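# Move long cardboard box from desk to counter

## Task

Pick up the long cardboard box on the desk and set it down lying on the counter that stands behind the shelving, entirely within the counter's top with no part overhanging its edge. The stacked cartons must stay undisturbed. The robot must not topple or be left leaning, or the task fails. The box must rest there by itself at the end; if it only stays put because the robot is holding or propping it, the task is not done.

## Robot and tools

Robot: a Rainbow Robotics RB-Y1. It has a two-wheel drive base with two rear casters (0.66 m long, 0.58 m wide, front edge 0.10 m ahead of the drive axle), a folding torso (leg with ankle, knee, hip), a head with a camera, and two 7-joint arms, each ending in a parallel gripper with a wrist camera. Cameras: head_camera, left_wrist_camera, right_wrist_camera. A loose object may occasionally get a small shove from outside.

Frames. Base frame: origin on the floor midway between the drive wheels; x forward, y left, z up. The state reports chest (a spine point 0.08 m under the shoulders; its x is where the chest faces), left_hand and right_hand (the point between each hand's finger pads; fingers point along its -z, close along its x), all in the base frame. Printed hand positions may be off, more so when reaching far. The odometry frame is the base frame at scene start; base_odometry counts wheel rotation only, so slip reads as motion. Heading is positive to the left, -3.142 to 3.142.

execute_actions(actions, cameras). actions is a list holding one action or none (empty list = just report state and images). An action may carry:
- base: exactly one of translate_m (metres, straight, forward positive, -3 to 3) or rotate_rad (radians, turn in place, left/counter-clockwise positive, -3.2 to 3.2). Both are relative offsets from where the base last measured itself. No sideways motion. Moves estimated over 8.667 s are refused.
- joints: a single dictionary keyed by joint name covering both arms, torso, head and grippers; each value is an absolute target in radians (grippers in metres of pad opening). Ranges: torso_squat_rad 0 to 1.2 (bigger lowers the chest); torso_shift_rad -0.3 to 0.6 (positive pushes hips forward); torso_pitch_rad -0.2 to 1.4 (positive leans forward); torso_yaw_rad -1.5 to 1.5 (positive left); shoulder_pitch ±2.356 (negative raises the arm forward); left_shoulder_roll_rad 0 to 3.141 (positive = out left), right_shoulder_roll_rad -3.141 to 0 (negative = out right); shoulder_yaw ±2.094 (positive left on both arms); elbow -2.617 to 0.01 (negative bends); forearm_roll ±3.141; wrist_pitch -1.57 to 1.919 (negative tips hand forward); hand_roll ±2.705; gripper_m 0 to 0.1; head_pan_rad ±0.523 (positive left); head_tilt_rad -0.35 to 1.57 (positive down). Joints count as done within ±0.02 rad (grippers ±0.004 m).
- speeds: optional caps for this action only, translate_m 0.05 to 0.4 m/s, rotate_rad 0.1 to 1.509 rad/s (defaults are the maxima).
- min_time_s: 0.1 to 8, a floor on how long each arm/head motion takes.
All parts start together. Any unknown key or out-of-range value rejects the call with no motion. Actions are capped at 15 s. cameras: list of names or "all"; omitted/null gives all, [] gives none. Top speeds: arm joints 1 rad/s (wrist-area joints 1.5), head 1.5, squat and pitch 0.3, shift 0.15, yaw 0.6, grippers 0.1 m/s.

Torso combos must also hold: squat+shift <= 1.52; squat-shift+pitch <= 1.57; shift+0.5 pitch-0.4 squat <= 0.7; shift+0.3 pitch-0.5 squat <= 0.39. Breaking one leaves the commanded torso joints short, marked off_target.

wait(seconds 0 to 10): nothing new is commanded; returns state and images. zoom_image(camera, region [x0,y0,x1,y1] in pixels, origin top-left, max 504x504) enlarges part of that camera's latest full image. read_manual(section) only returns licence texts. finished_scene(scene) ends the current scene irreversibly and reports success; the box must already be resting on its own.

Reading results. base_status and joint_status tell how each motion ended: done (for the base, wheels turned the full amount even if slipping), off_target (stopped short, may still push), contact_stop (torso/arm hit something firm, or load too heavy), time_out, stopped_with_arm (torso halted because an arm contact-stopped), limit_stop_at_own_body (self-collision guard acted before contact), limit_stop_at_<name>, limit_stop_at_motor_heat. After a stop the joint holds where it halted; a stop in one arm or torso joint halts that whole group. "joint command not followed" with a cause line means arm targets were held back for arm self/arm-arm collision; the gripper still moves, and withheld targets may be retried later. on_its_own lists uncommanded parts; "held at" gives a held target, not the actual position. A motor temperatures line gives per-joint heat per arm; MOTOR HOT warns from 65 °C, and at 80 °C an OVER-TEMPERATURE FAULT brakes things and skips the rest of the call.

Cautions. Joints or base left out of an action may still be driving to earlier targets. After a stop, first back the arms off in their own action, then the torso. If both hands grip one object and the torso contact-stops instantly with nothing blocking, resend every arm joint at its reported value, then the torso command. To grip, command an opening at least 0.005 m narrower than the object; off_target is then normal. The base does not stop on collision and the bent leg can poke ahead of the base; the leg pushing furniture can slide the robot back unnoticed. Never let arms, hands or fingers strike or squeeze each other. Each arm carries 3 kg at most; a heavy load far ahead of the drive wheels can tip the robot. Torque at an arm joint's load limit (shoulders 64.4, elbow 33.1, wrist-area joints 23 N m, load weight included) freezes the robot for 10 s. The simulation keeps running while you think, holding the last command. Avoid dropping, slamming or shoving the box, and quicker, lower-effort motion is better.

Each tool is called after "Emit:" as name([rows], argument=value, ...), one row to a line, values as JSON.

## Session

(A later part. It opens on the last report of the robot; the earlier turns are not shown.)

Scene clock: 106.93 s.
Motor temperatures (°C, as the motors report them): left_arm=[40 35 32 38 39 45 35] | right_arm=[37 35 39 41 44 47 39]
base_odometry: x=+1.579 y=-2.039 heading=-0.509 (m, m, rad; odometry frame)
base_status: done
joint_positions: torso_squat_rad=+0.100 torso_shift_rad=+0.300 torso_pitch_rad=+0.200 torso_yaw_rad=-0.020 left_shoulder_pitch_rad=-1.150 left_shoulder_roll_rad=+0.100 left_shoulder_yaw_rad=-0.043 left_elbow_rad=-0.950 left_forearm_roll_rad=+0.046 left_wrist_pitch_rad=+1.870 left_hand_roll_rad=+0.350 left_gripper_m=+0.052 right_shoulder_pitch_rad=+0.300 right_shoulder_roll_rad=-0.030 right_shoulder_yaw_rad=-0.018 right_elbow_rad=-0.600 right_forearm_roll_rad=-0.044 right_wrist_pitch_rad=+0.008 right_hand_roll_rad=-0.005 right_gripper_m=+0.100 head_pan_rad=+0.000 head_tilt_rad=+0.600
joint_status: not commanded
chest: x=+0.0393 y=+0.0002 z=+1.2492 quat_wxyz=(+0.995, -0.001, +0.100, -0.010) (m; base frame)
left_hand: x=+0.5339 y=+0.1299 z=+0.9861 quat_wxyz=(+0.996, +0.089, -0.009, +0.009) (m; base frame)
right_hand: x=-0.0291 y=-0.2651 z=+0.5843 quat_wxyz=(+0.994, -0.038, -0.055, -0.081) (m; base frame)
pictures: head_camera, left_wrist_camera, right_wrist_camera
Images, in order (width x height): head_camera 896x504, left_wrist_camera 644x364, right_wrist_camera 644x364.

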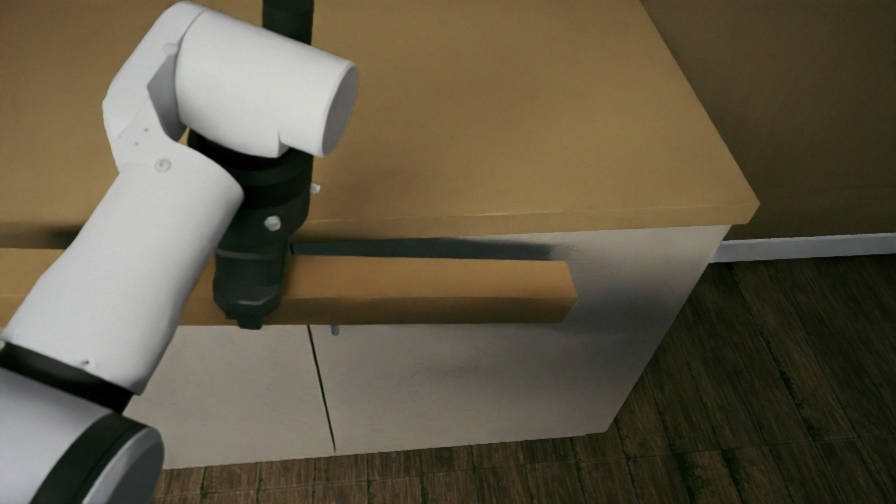

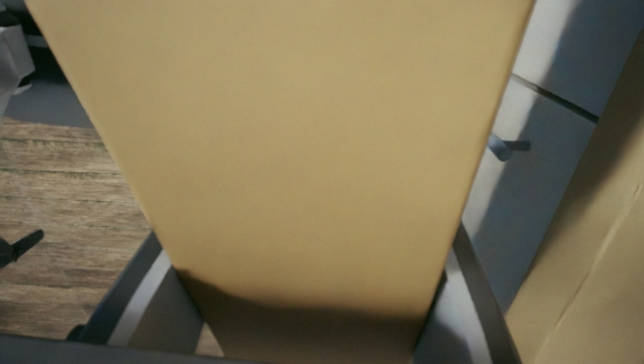

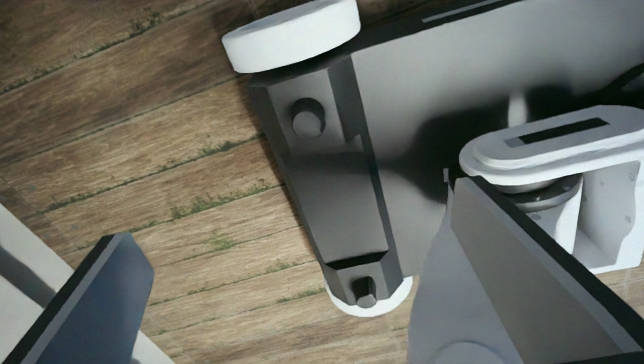

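Emit:
execute_actions([
  {"joints":{"left_forearm_roll_rad":0.22,"left_shoulder_pitch_rad":-1.45,"left_elbow_rad":-0.65,"torso_squat_rad":0.02},"min_time_s":1.5},
])

Scene clock: 108.93 s.
Motor temperatures (°C, as the motors report them): left_arm=[40 35 32 38 39 45 35] | right_arm=[37 35 39 41 44 47 39]
base_odometry: x=+1.579 y=-2.039 heading=-0.509 (m, m, rad; odometry frame)
base_status: not commanded
joint_positions: torso_squat_rad=+0.020 torso_shift_rad=+0.300 torso_pitch_rad=+0.200 torso_yaw_rad=-0.020 left_shoulder_pitch_rad=-1.450 left_shoulder_roll_rad=+0.100 left_shoulder_yaw_rad=-0.043 left_elbow_rad=-0.650 left_forearm_roll_rad=+0.220 left_wrist_pitch_rad=+1.870 left_hand_roll_rad=+0.350 left_gripper_m=+0.052 right_shoulder_pitch_rad=+0.300 right_shoulder_roll_rad=-0.030 right_shoulder_yaw_rad=-0.018 right_elbow_rad=-0.600 right_forearm_roll_rad=-0.044 right_wrist_pitch_rad=+0.008 right_hand_roll_rad=-0.005 right_gripper_m=+0.100 head_pan_rad=+0.000 head_tilt_rad=+0.600
joint_status: all done
chest: x=+0.0403 y=+0.0002 z=+1.2524 quat_wxyz=(+0.995, -0.001, +0.100, -0.010) (m; base frame)
left_hand: x=+0.5476 y=+0.0751 z=+1.0528 quat_wxyz=(+0.998, +0.046, +0.017, -0.026) (m; base frame)
right_hand: x=-0.0281 y=-0.2651 z=+0.5875 quat_wxyz=(+0.994, -0.038, -0.055, -0.081) (m; base frame)
pictures: head_camera, left_wrist_camera, right_wrist_camera
Images, in order (width x height): head_camera 896x504, left_wrist_camera 644x364, right_wrist_camera 644x364.

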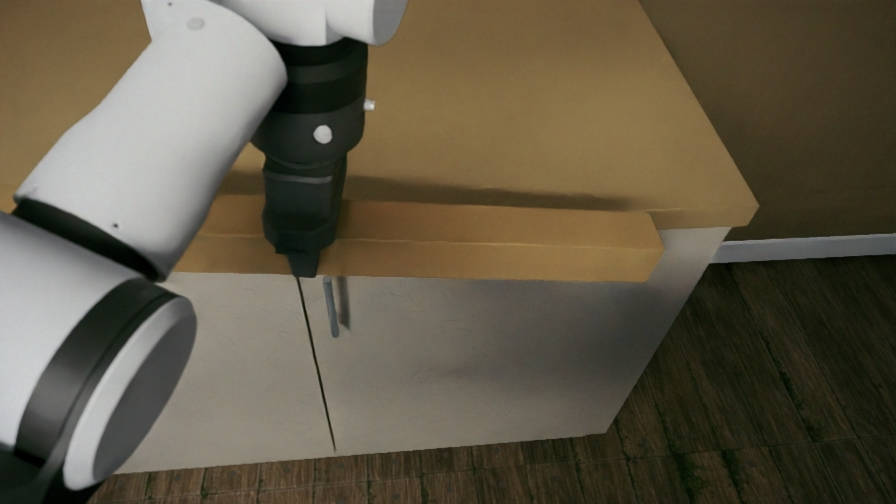

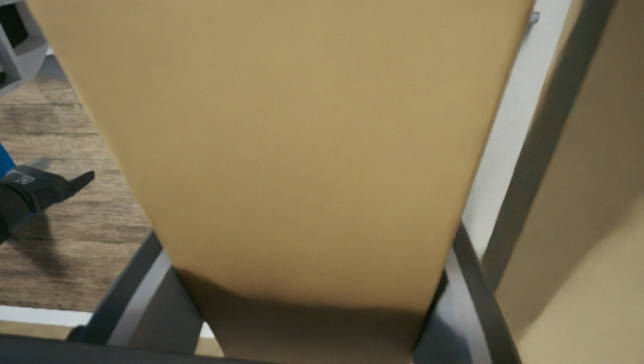

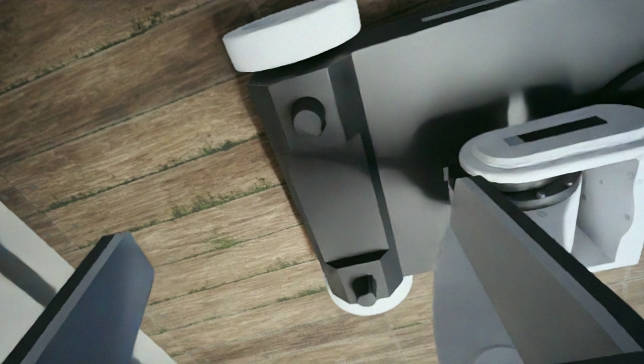

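Emit:
execute_actions([
  {"base":{"translate_m":0.33},"speeds":{"translate_m":0.15},"joints":{"left_forearm_roll_rad":0.3,"head_tilt_rad":0.75}},
])

Scene clock: 112.10 s.
Motor temperatures (°C, as the motors report them): left_arm=[40 35 32 38 39 45 35] | right_arm=[37 35 39 41 44 47 39]
base_odometry: x=+1.867 y=-2.200 heading=-0.509 (m, m, rad; odometry frame)
base_status: done
joint_positions: torso_squat_rad=+0.020 torso_shift_rad=+0.300 torso_pitch_rad=+0.200 torso_yaw_rad=-0.020 left_shoulder_pitch_rad=-1.450 left_shoulder_roll_rad=+0.100 left_shoulder_yaw_rad=-0.043 left_elbow_rad=-0.650 left_forearm_roll_rad=+0.300 left_wrist_pitch_rad=+1.870 left_hand_roll_rad=+0.350 left_gripper_m=+0.052 right_shoulder_pitch_rad=+0.300 right_shoulder_roll_rad=-0.030 right_shoulder_yaw_rad=-0.018 right_elbow_rad=-0.600 right_forearm_roll_rad=-0.044 right_wrist_pitch_rad=+0.008 right_hand_roll_rad=-0.005 right_gripper_m=+0.100 head_pan_rad=+0.000 head_tilt_rad=+0.750
joint_status: all done
chest: x=+0.0402 y=+0.0002 z=+1.2524 quat_wxyz=(+0.995, -0.001, +0.100, -0.010) (m; base frame)
left_hand: x=+0.5405 y=+0.0589 z=+1.0523 quat_wxyz=(+0.999, +0.011, +0.032, -0.036) (m; base frame)
right_hand: x=-0.0281 y=-0.2651 z=+0.5875 quat_wxyz=(+0.994, -0.038, -0.055, -0.081) (m; base frame)
pictures: head_camera, left_wrist_camera, right_wrist_camera
Images, in order (width x height): head_camera 896x504, left_wrist_camera 644x364, right_wrist_camera 644x364.

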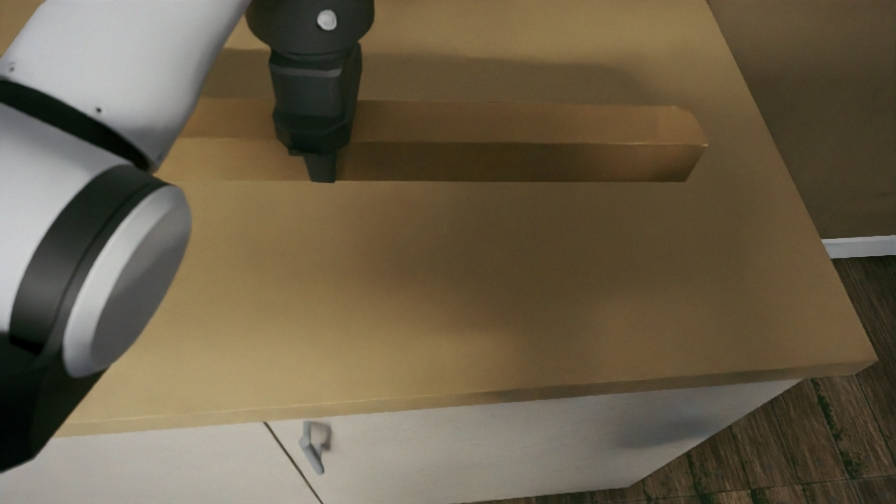

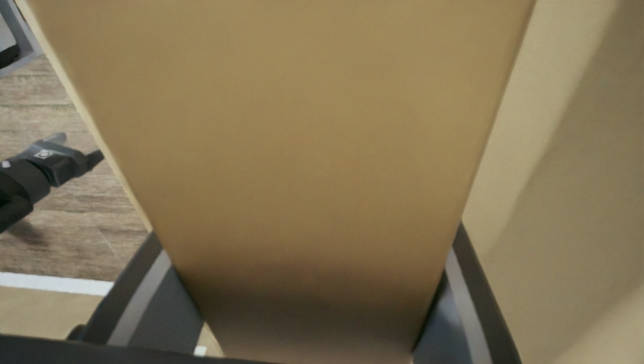

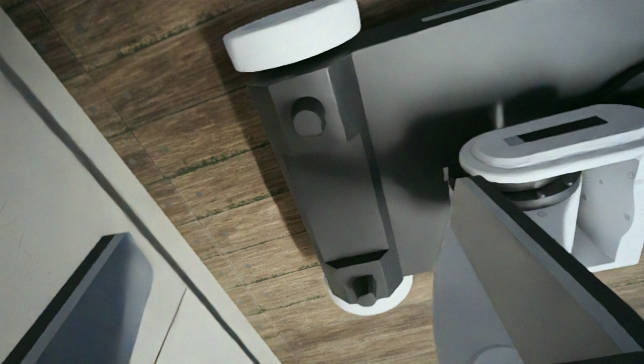

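Emit:
execute_actions([
  {"joints":{"torso_squat_rad":0.5}},
], cameras=["head_camera","left_wrist_camera"])

Scene clock: 114.67 s.
Motor temperatures (°C, as the motors report them): left_arm=[40 35 32 38 39 45 35] | right_arm=[37 35 39 41 44 47 39]
base_odometry: x=+1.867 y=-2.200 heading=-0.509 (m, m, rad; odometry frame)
base_status: not commanded
joint_positions: torso_squat_rad=+0.500 torso_shift_rad=+0.300 torso_pitch_rad=+0.200 torso_yaw_rad=-0.020 left_shoulder_pitch_rad=-1.450 left_shoulder_roll_rad=+0.100 left_shoulder_yaw_rad=-0.043 left_elbow_rad=-0.650 left_forearm_roll_rad=+0.300 left_wrist_pitch_rad=+1.870 left_hand_roll_rad=+0.350 left_gripper_m=+0.052 right_shoulder_pitch_rad=+0.300 right_shoulder_roll_rad=-0.030 right_shoulder_yaw_rad=-0.018 right_elbow_rad=-0.600 right_forearm_roll_rad=-0.044 right_wrist_pitch_rad=+0.008 right_hand_roll_rad=-0.005 right_gripper_m=+0.100 head_pan_rad=+0.000 head_tilt_rad=+0.750
joint_status: all done
chest: x=+0.0149 y=+0.0001 z=+1.1707 quat_wxyz=(+0.995, -0.001, +0.100, -0.010) (m; base frame)
left_hand: x=+0.5152 y=+0.0589 z=+0.9707 quat_wxyz=(+0.999, +0.011, +0.032, -0.036) (m; base frame)
right_hand: x=-0.0534 y=-0.2652 z=+0.5058 quat_wxyz=(+0.994, -0.038, -0.055, -0.081) (m; base frame)
pictures: head_camera, left_wrist_camera
Images, in order (width x height): head_camera 896x504, left_wrist_camera 644x364.

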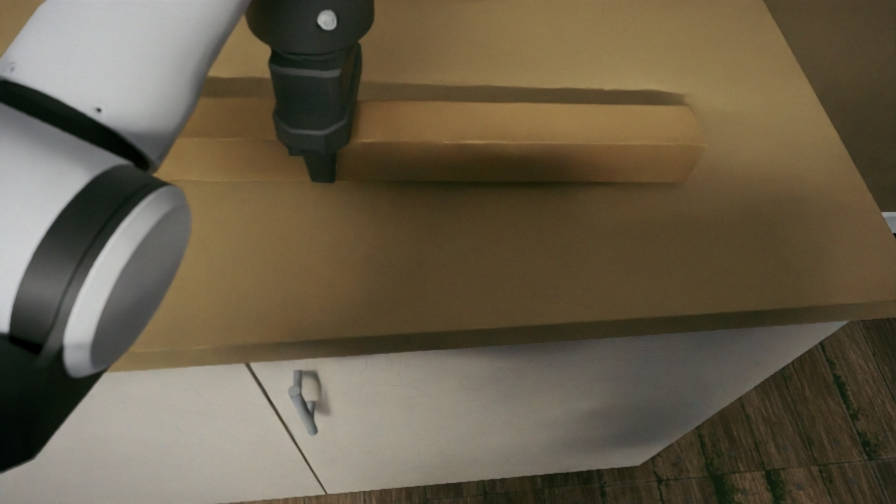

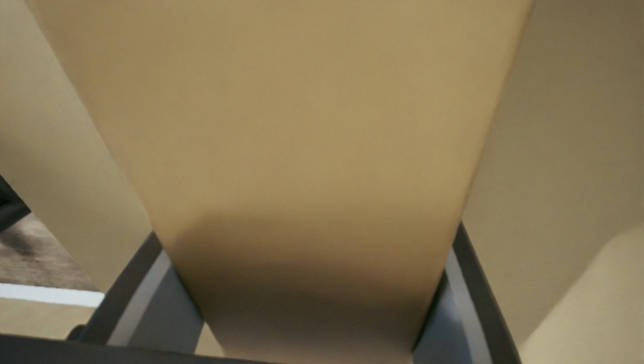

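Emit:
execute_actions([
  {"joints":{"torso_squat_rad":0.62}},
], cameras=["head_camera"])

Scene clock: 115.90 s.
Motor temperatures (°C, as the motors report them): left_arm=[40 35 32 38 39 45 35] | right_arm=[37 35 39 41 44 47 39]
base_odometry: x=+1.867 y=-2.200 heading=-0.509 (m, m, rad; odometry frame)
base_status: not commanded
joint_positions: torso_squat_rad=+0.587 torso_shift_rad=+0.297 torso_pitch_rad=+0.193 torso_yaw_rad=-0.020 left_shoulder_pitch_rad=-1.456 left_shoulder_roll_rad=+0.102 left_shoulder_yaw_rad=-0.043 left_elbow_rad=-0.653 left_forearm_roll_rad=+0.300 left_wrist_pitch_rad=+1.870 left_hand_roll_rad=+0.350 left_gripper_m=+0.052 right_shoulder_pitch_rad=+0.300 right_shoulder_roll_rad=-0.030 right_shoulder_yaw_rad=-0.018 right_elbow_rad=-0.600 right_forearm_roll_rad=-0.044 right_wrist_pitch_rad=+0.008 right_hand_roll_rad=-0.005 right_gripper_m=+0.100 head_pan_rad=+0.000 head_tilt_rad=+0.750
joint_status: torso_squat_rad contact_stop (moved +0.087 of +0.120)
on_its_own: torso_squat_rad is held at +0.587, not at your +0.620, since a contact_stop
chest: x=+0.0022 y=+0.0001 z=+1.1413 quat_wxyz=(+0.995, -0.001, +0.097, -0.010) (m; base frame)
left_hand: x=+0.5060 y=+0.0588 z=+0.9481 quat_wxyz=(+0.999, +0.011, +0.024, -0.036) (m; base frame)
right_hand: x=-0.0617 y=-0.2651 z=+0.4760 quat_wxyz=(+0.994, -0.038, -0.058, -0.081) (m; base frame)
pictures: head_camera
Images, in order (width x height): head_camera 896x504.

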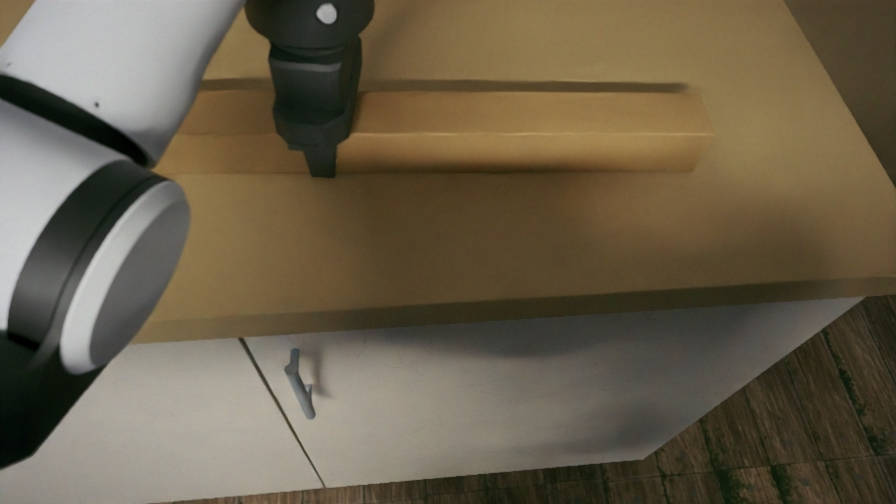

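Touchdown. Release, lift, check.

Emit:
execute_actions([
  {"joints":{"left_gripper_m":0.1}},
], cameras=[])

Emit:
execute_actions([
  {"joints":{"torso_squat_rad":0.15,"torso_shift_rad":0.3,"torso_pitch_rad":0.2,"head_pan_rad":0.25,"head_tilt_rad":0.6}},
], cameras=[])

Emit:
execute_actions([
  {"base":{"translate_m":-0.3}},
], cameras=["head_camera"])

Scene clock: 117.30 s.
Motor temperatures (°C, as the motors report them): left_arm=[40 35 32 38 39 45 35] | right_arm=[37 35 39 41 44 47 39]
base_odometry: x=+1.867 y=-2.200 heading=-0.509 (m, m, rad; odometry frame)
base_status: not commanded
joint_positions: torso_squat_rad=+0.587 torso_shift_rad=+0.298 torso_pitch_rad=+0.194 torso_yaw_rad=-0.020 left_shoulder_pitch_rad=-1.453 left_shoulder_roll_rad=+0.101 left_shoulder_yaw_rad=-0.043 left_elbow_rad=-0.651 left_forearm_roll_rad=+0.300 left_wrist_pitch_rad=+1.870 left_hand_roll_rad=+0.350 left_gripper_m=+0.100 right_shoulder_pitch_rad=+0.300 right_shoulder_roll_rad=-0.030 right_shoulder_yaw_rad=-0.018 right_elbow_rad=-0.600 right_forearm_roll_rad=-0.044 right_wrist_pitch_rad=+0.008 right_hand_roll_rad=-0.005 right_gripper_m=+0.100 head_pan_rad=+0.000 head_tilt_rad=+0.750
joint_status: all done
on_its_own: torso_squat_rad is held at +0.587, not at your +0.620, since a contact_stop
chest: x=+0.0027 y=+0.0001 z=+1.1412 quat_wxyz=(+0.995, -0.001, +0.097, -0.010) (m; base frame)
left_hand: x=+0.5051 y=+0.0588 z=+0.9458 quat_wxyz=(+0.999, +0.011, +0.027, -0.037) (m; base frame)
right_hand: x=-0.0619 y=-0.2651 z=+0.4760 quat_wxyz=(+0.994, -0.038, -0.058, -0.081) (m; base frame)
pictures: none
No camera images: the call's "cameras" was empty. Leave "cameras" out to get every camera's image.

Scene clock: 119.63 s.
Motor temperatures (°C, as the motors report them): left_arm=[40 35 32 38 39 45 35] | right_arm=[37 35 39 41 44 47 39]
base_odometry: x=+1.867 y=-2.200 heading=-0.509 (m, m, rad; odometry frame)
base_status: not commanded
joint_positions: torso_squat_rad=+0.150 torso_shift_rad=+0.300 torso_pitch_rad=+0.200 torso_yaw_rad=-0.020 left_shoulder_pitch_rad=-1.451 left_shoulder_roll_rad=+0.100 left_shoulder_yaw_rad=-0.043 left_elbow_rad=-0.650 left_forearm_roll_rad=+0.300 left_wrist_pitch_rad=+1.870 left_hand_roll_rad=+0.350 left_gripper_m=+0.100 right_shoulder_pitch_rad=+0.300 right_shoulder_roll_rad=-0.030 right_shoulder_yaw_rad=-0.018 right_elbow_rad=-0.600 right_forearm_roll_rad=-0.044 right_wrist_pitch_rad=+0.008 right_hand_roll_rad=-0.005 right_gripper_m=+0.100 head_pan_rad=+0.250 head_tilt_rad=+0.600
joint_status: all done
chest: x=+0.0380 y=+0.0001 z=+1.2450 quat_wxyz=(+0.995, -0.001, +0.100, -0.010) (m; base frame)
left_hand: x=+0.5384 y=+0.0592 z=+1.0451 quat_wxyz=(+0.999, +0.011, +0.032, -0.036) (m; base frame)
right_hand: x=-0.0304 y=-0.2651 z=+0.5801 quat_wxyz=(+0.994, -0.038, -0.055, -0.081) (m; base frame)
pictures: none
No camera images: the call's "cameras" was empty. Leave "cameras" out to get every camera's image.

Scene clock: 122.07 s.
Motor temperatures (°C, as the motors report them): left_arm=[40 35 32 38 39 45 35] | right_arm=[37 35 39 41 44 47 39]
base_odometry: x=+1.605 y=-2.053 heading=-0.508 (m, m, rad; odometry frame)
base_status: done
joint_positions: torso_squat_rad=+0.150 torso_shift_rad=+0.300 torso_pitch_rad=+0.200 torso_yaw_rad=-0.020 left_shoulder_pitch_rad=-1.450 left_shoulder_roll_rad=+0.100 left_shoulder_yaw_rad=-0.043 left_elbow_rad=-0.650 left_forearm_roll_rad=+0.300 left_wrist_pitch_rad=+1.870 left_hand_roll_rad=+0.350 left_gripper_m=+0.100 right_shoulder_pitch_rad=+0.300 right_shoulder_roll_rad=-0.030 right_shoulder_yaw_rad=-0.018 right_elbow_rad=-0.600 right_forearm_roll_rad=-0.044 right_wrist_pitch_rad=+0.008 right_hand_roll_rad=-0.005 right_gripper_m=+0.100 head_pan_rad=+0.250 head_tilt_rad=+0.600
joint_status: not commanded
chest: x=+0.0379 y=+0.0001 z=+1.2450 quat_wxyz=(+0.995, -0.001, +0.100, -0.010) (m; base frame)
left_hand: x=+0.5383 y=+0.0591 z=+1.0451 quat_wxyz=(+0.999, +0.011, +0.032, -0.036) (m; base frame)
right_hand: x=-0.0304 y=-0.2651 z=+0.5801 quat_wxyz=(+0.994, -0.038, -0.055, -0.081) (m; base frame)
pictures: head_camera
Images, in order (width x height): head_camera 896x504.

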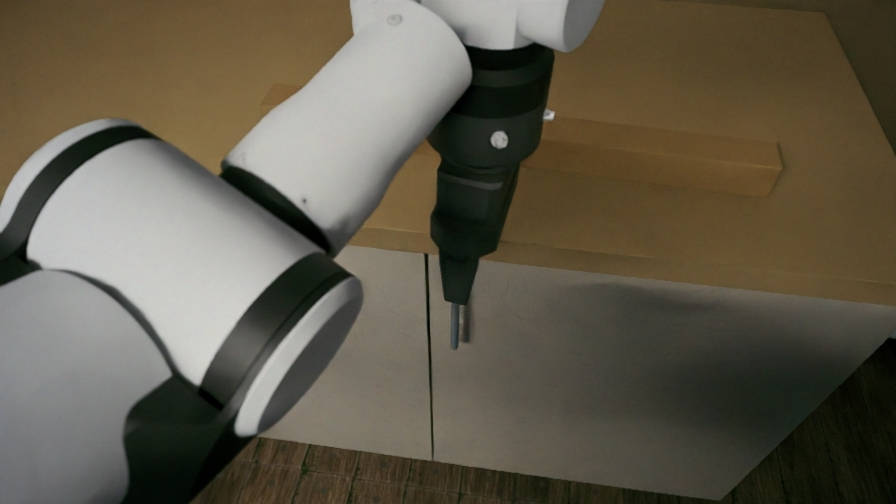

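Emit:
finished_scene(scene=1)

The scene is finished: the task was done.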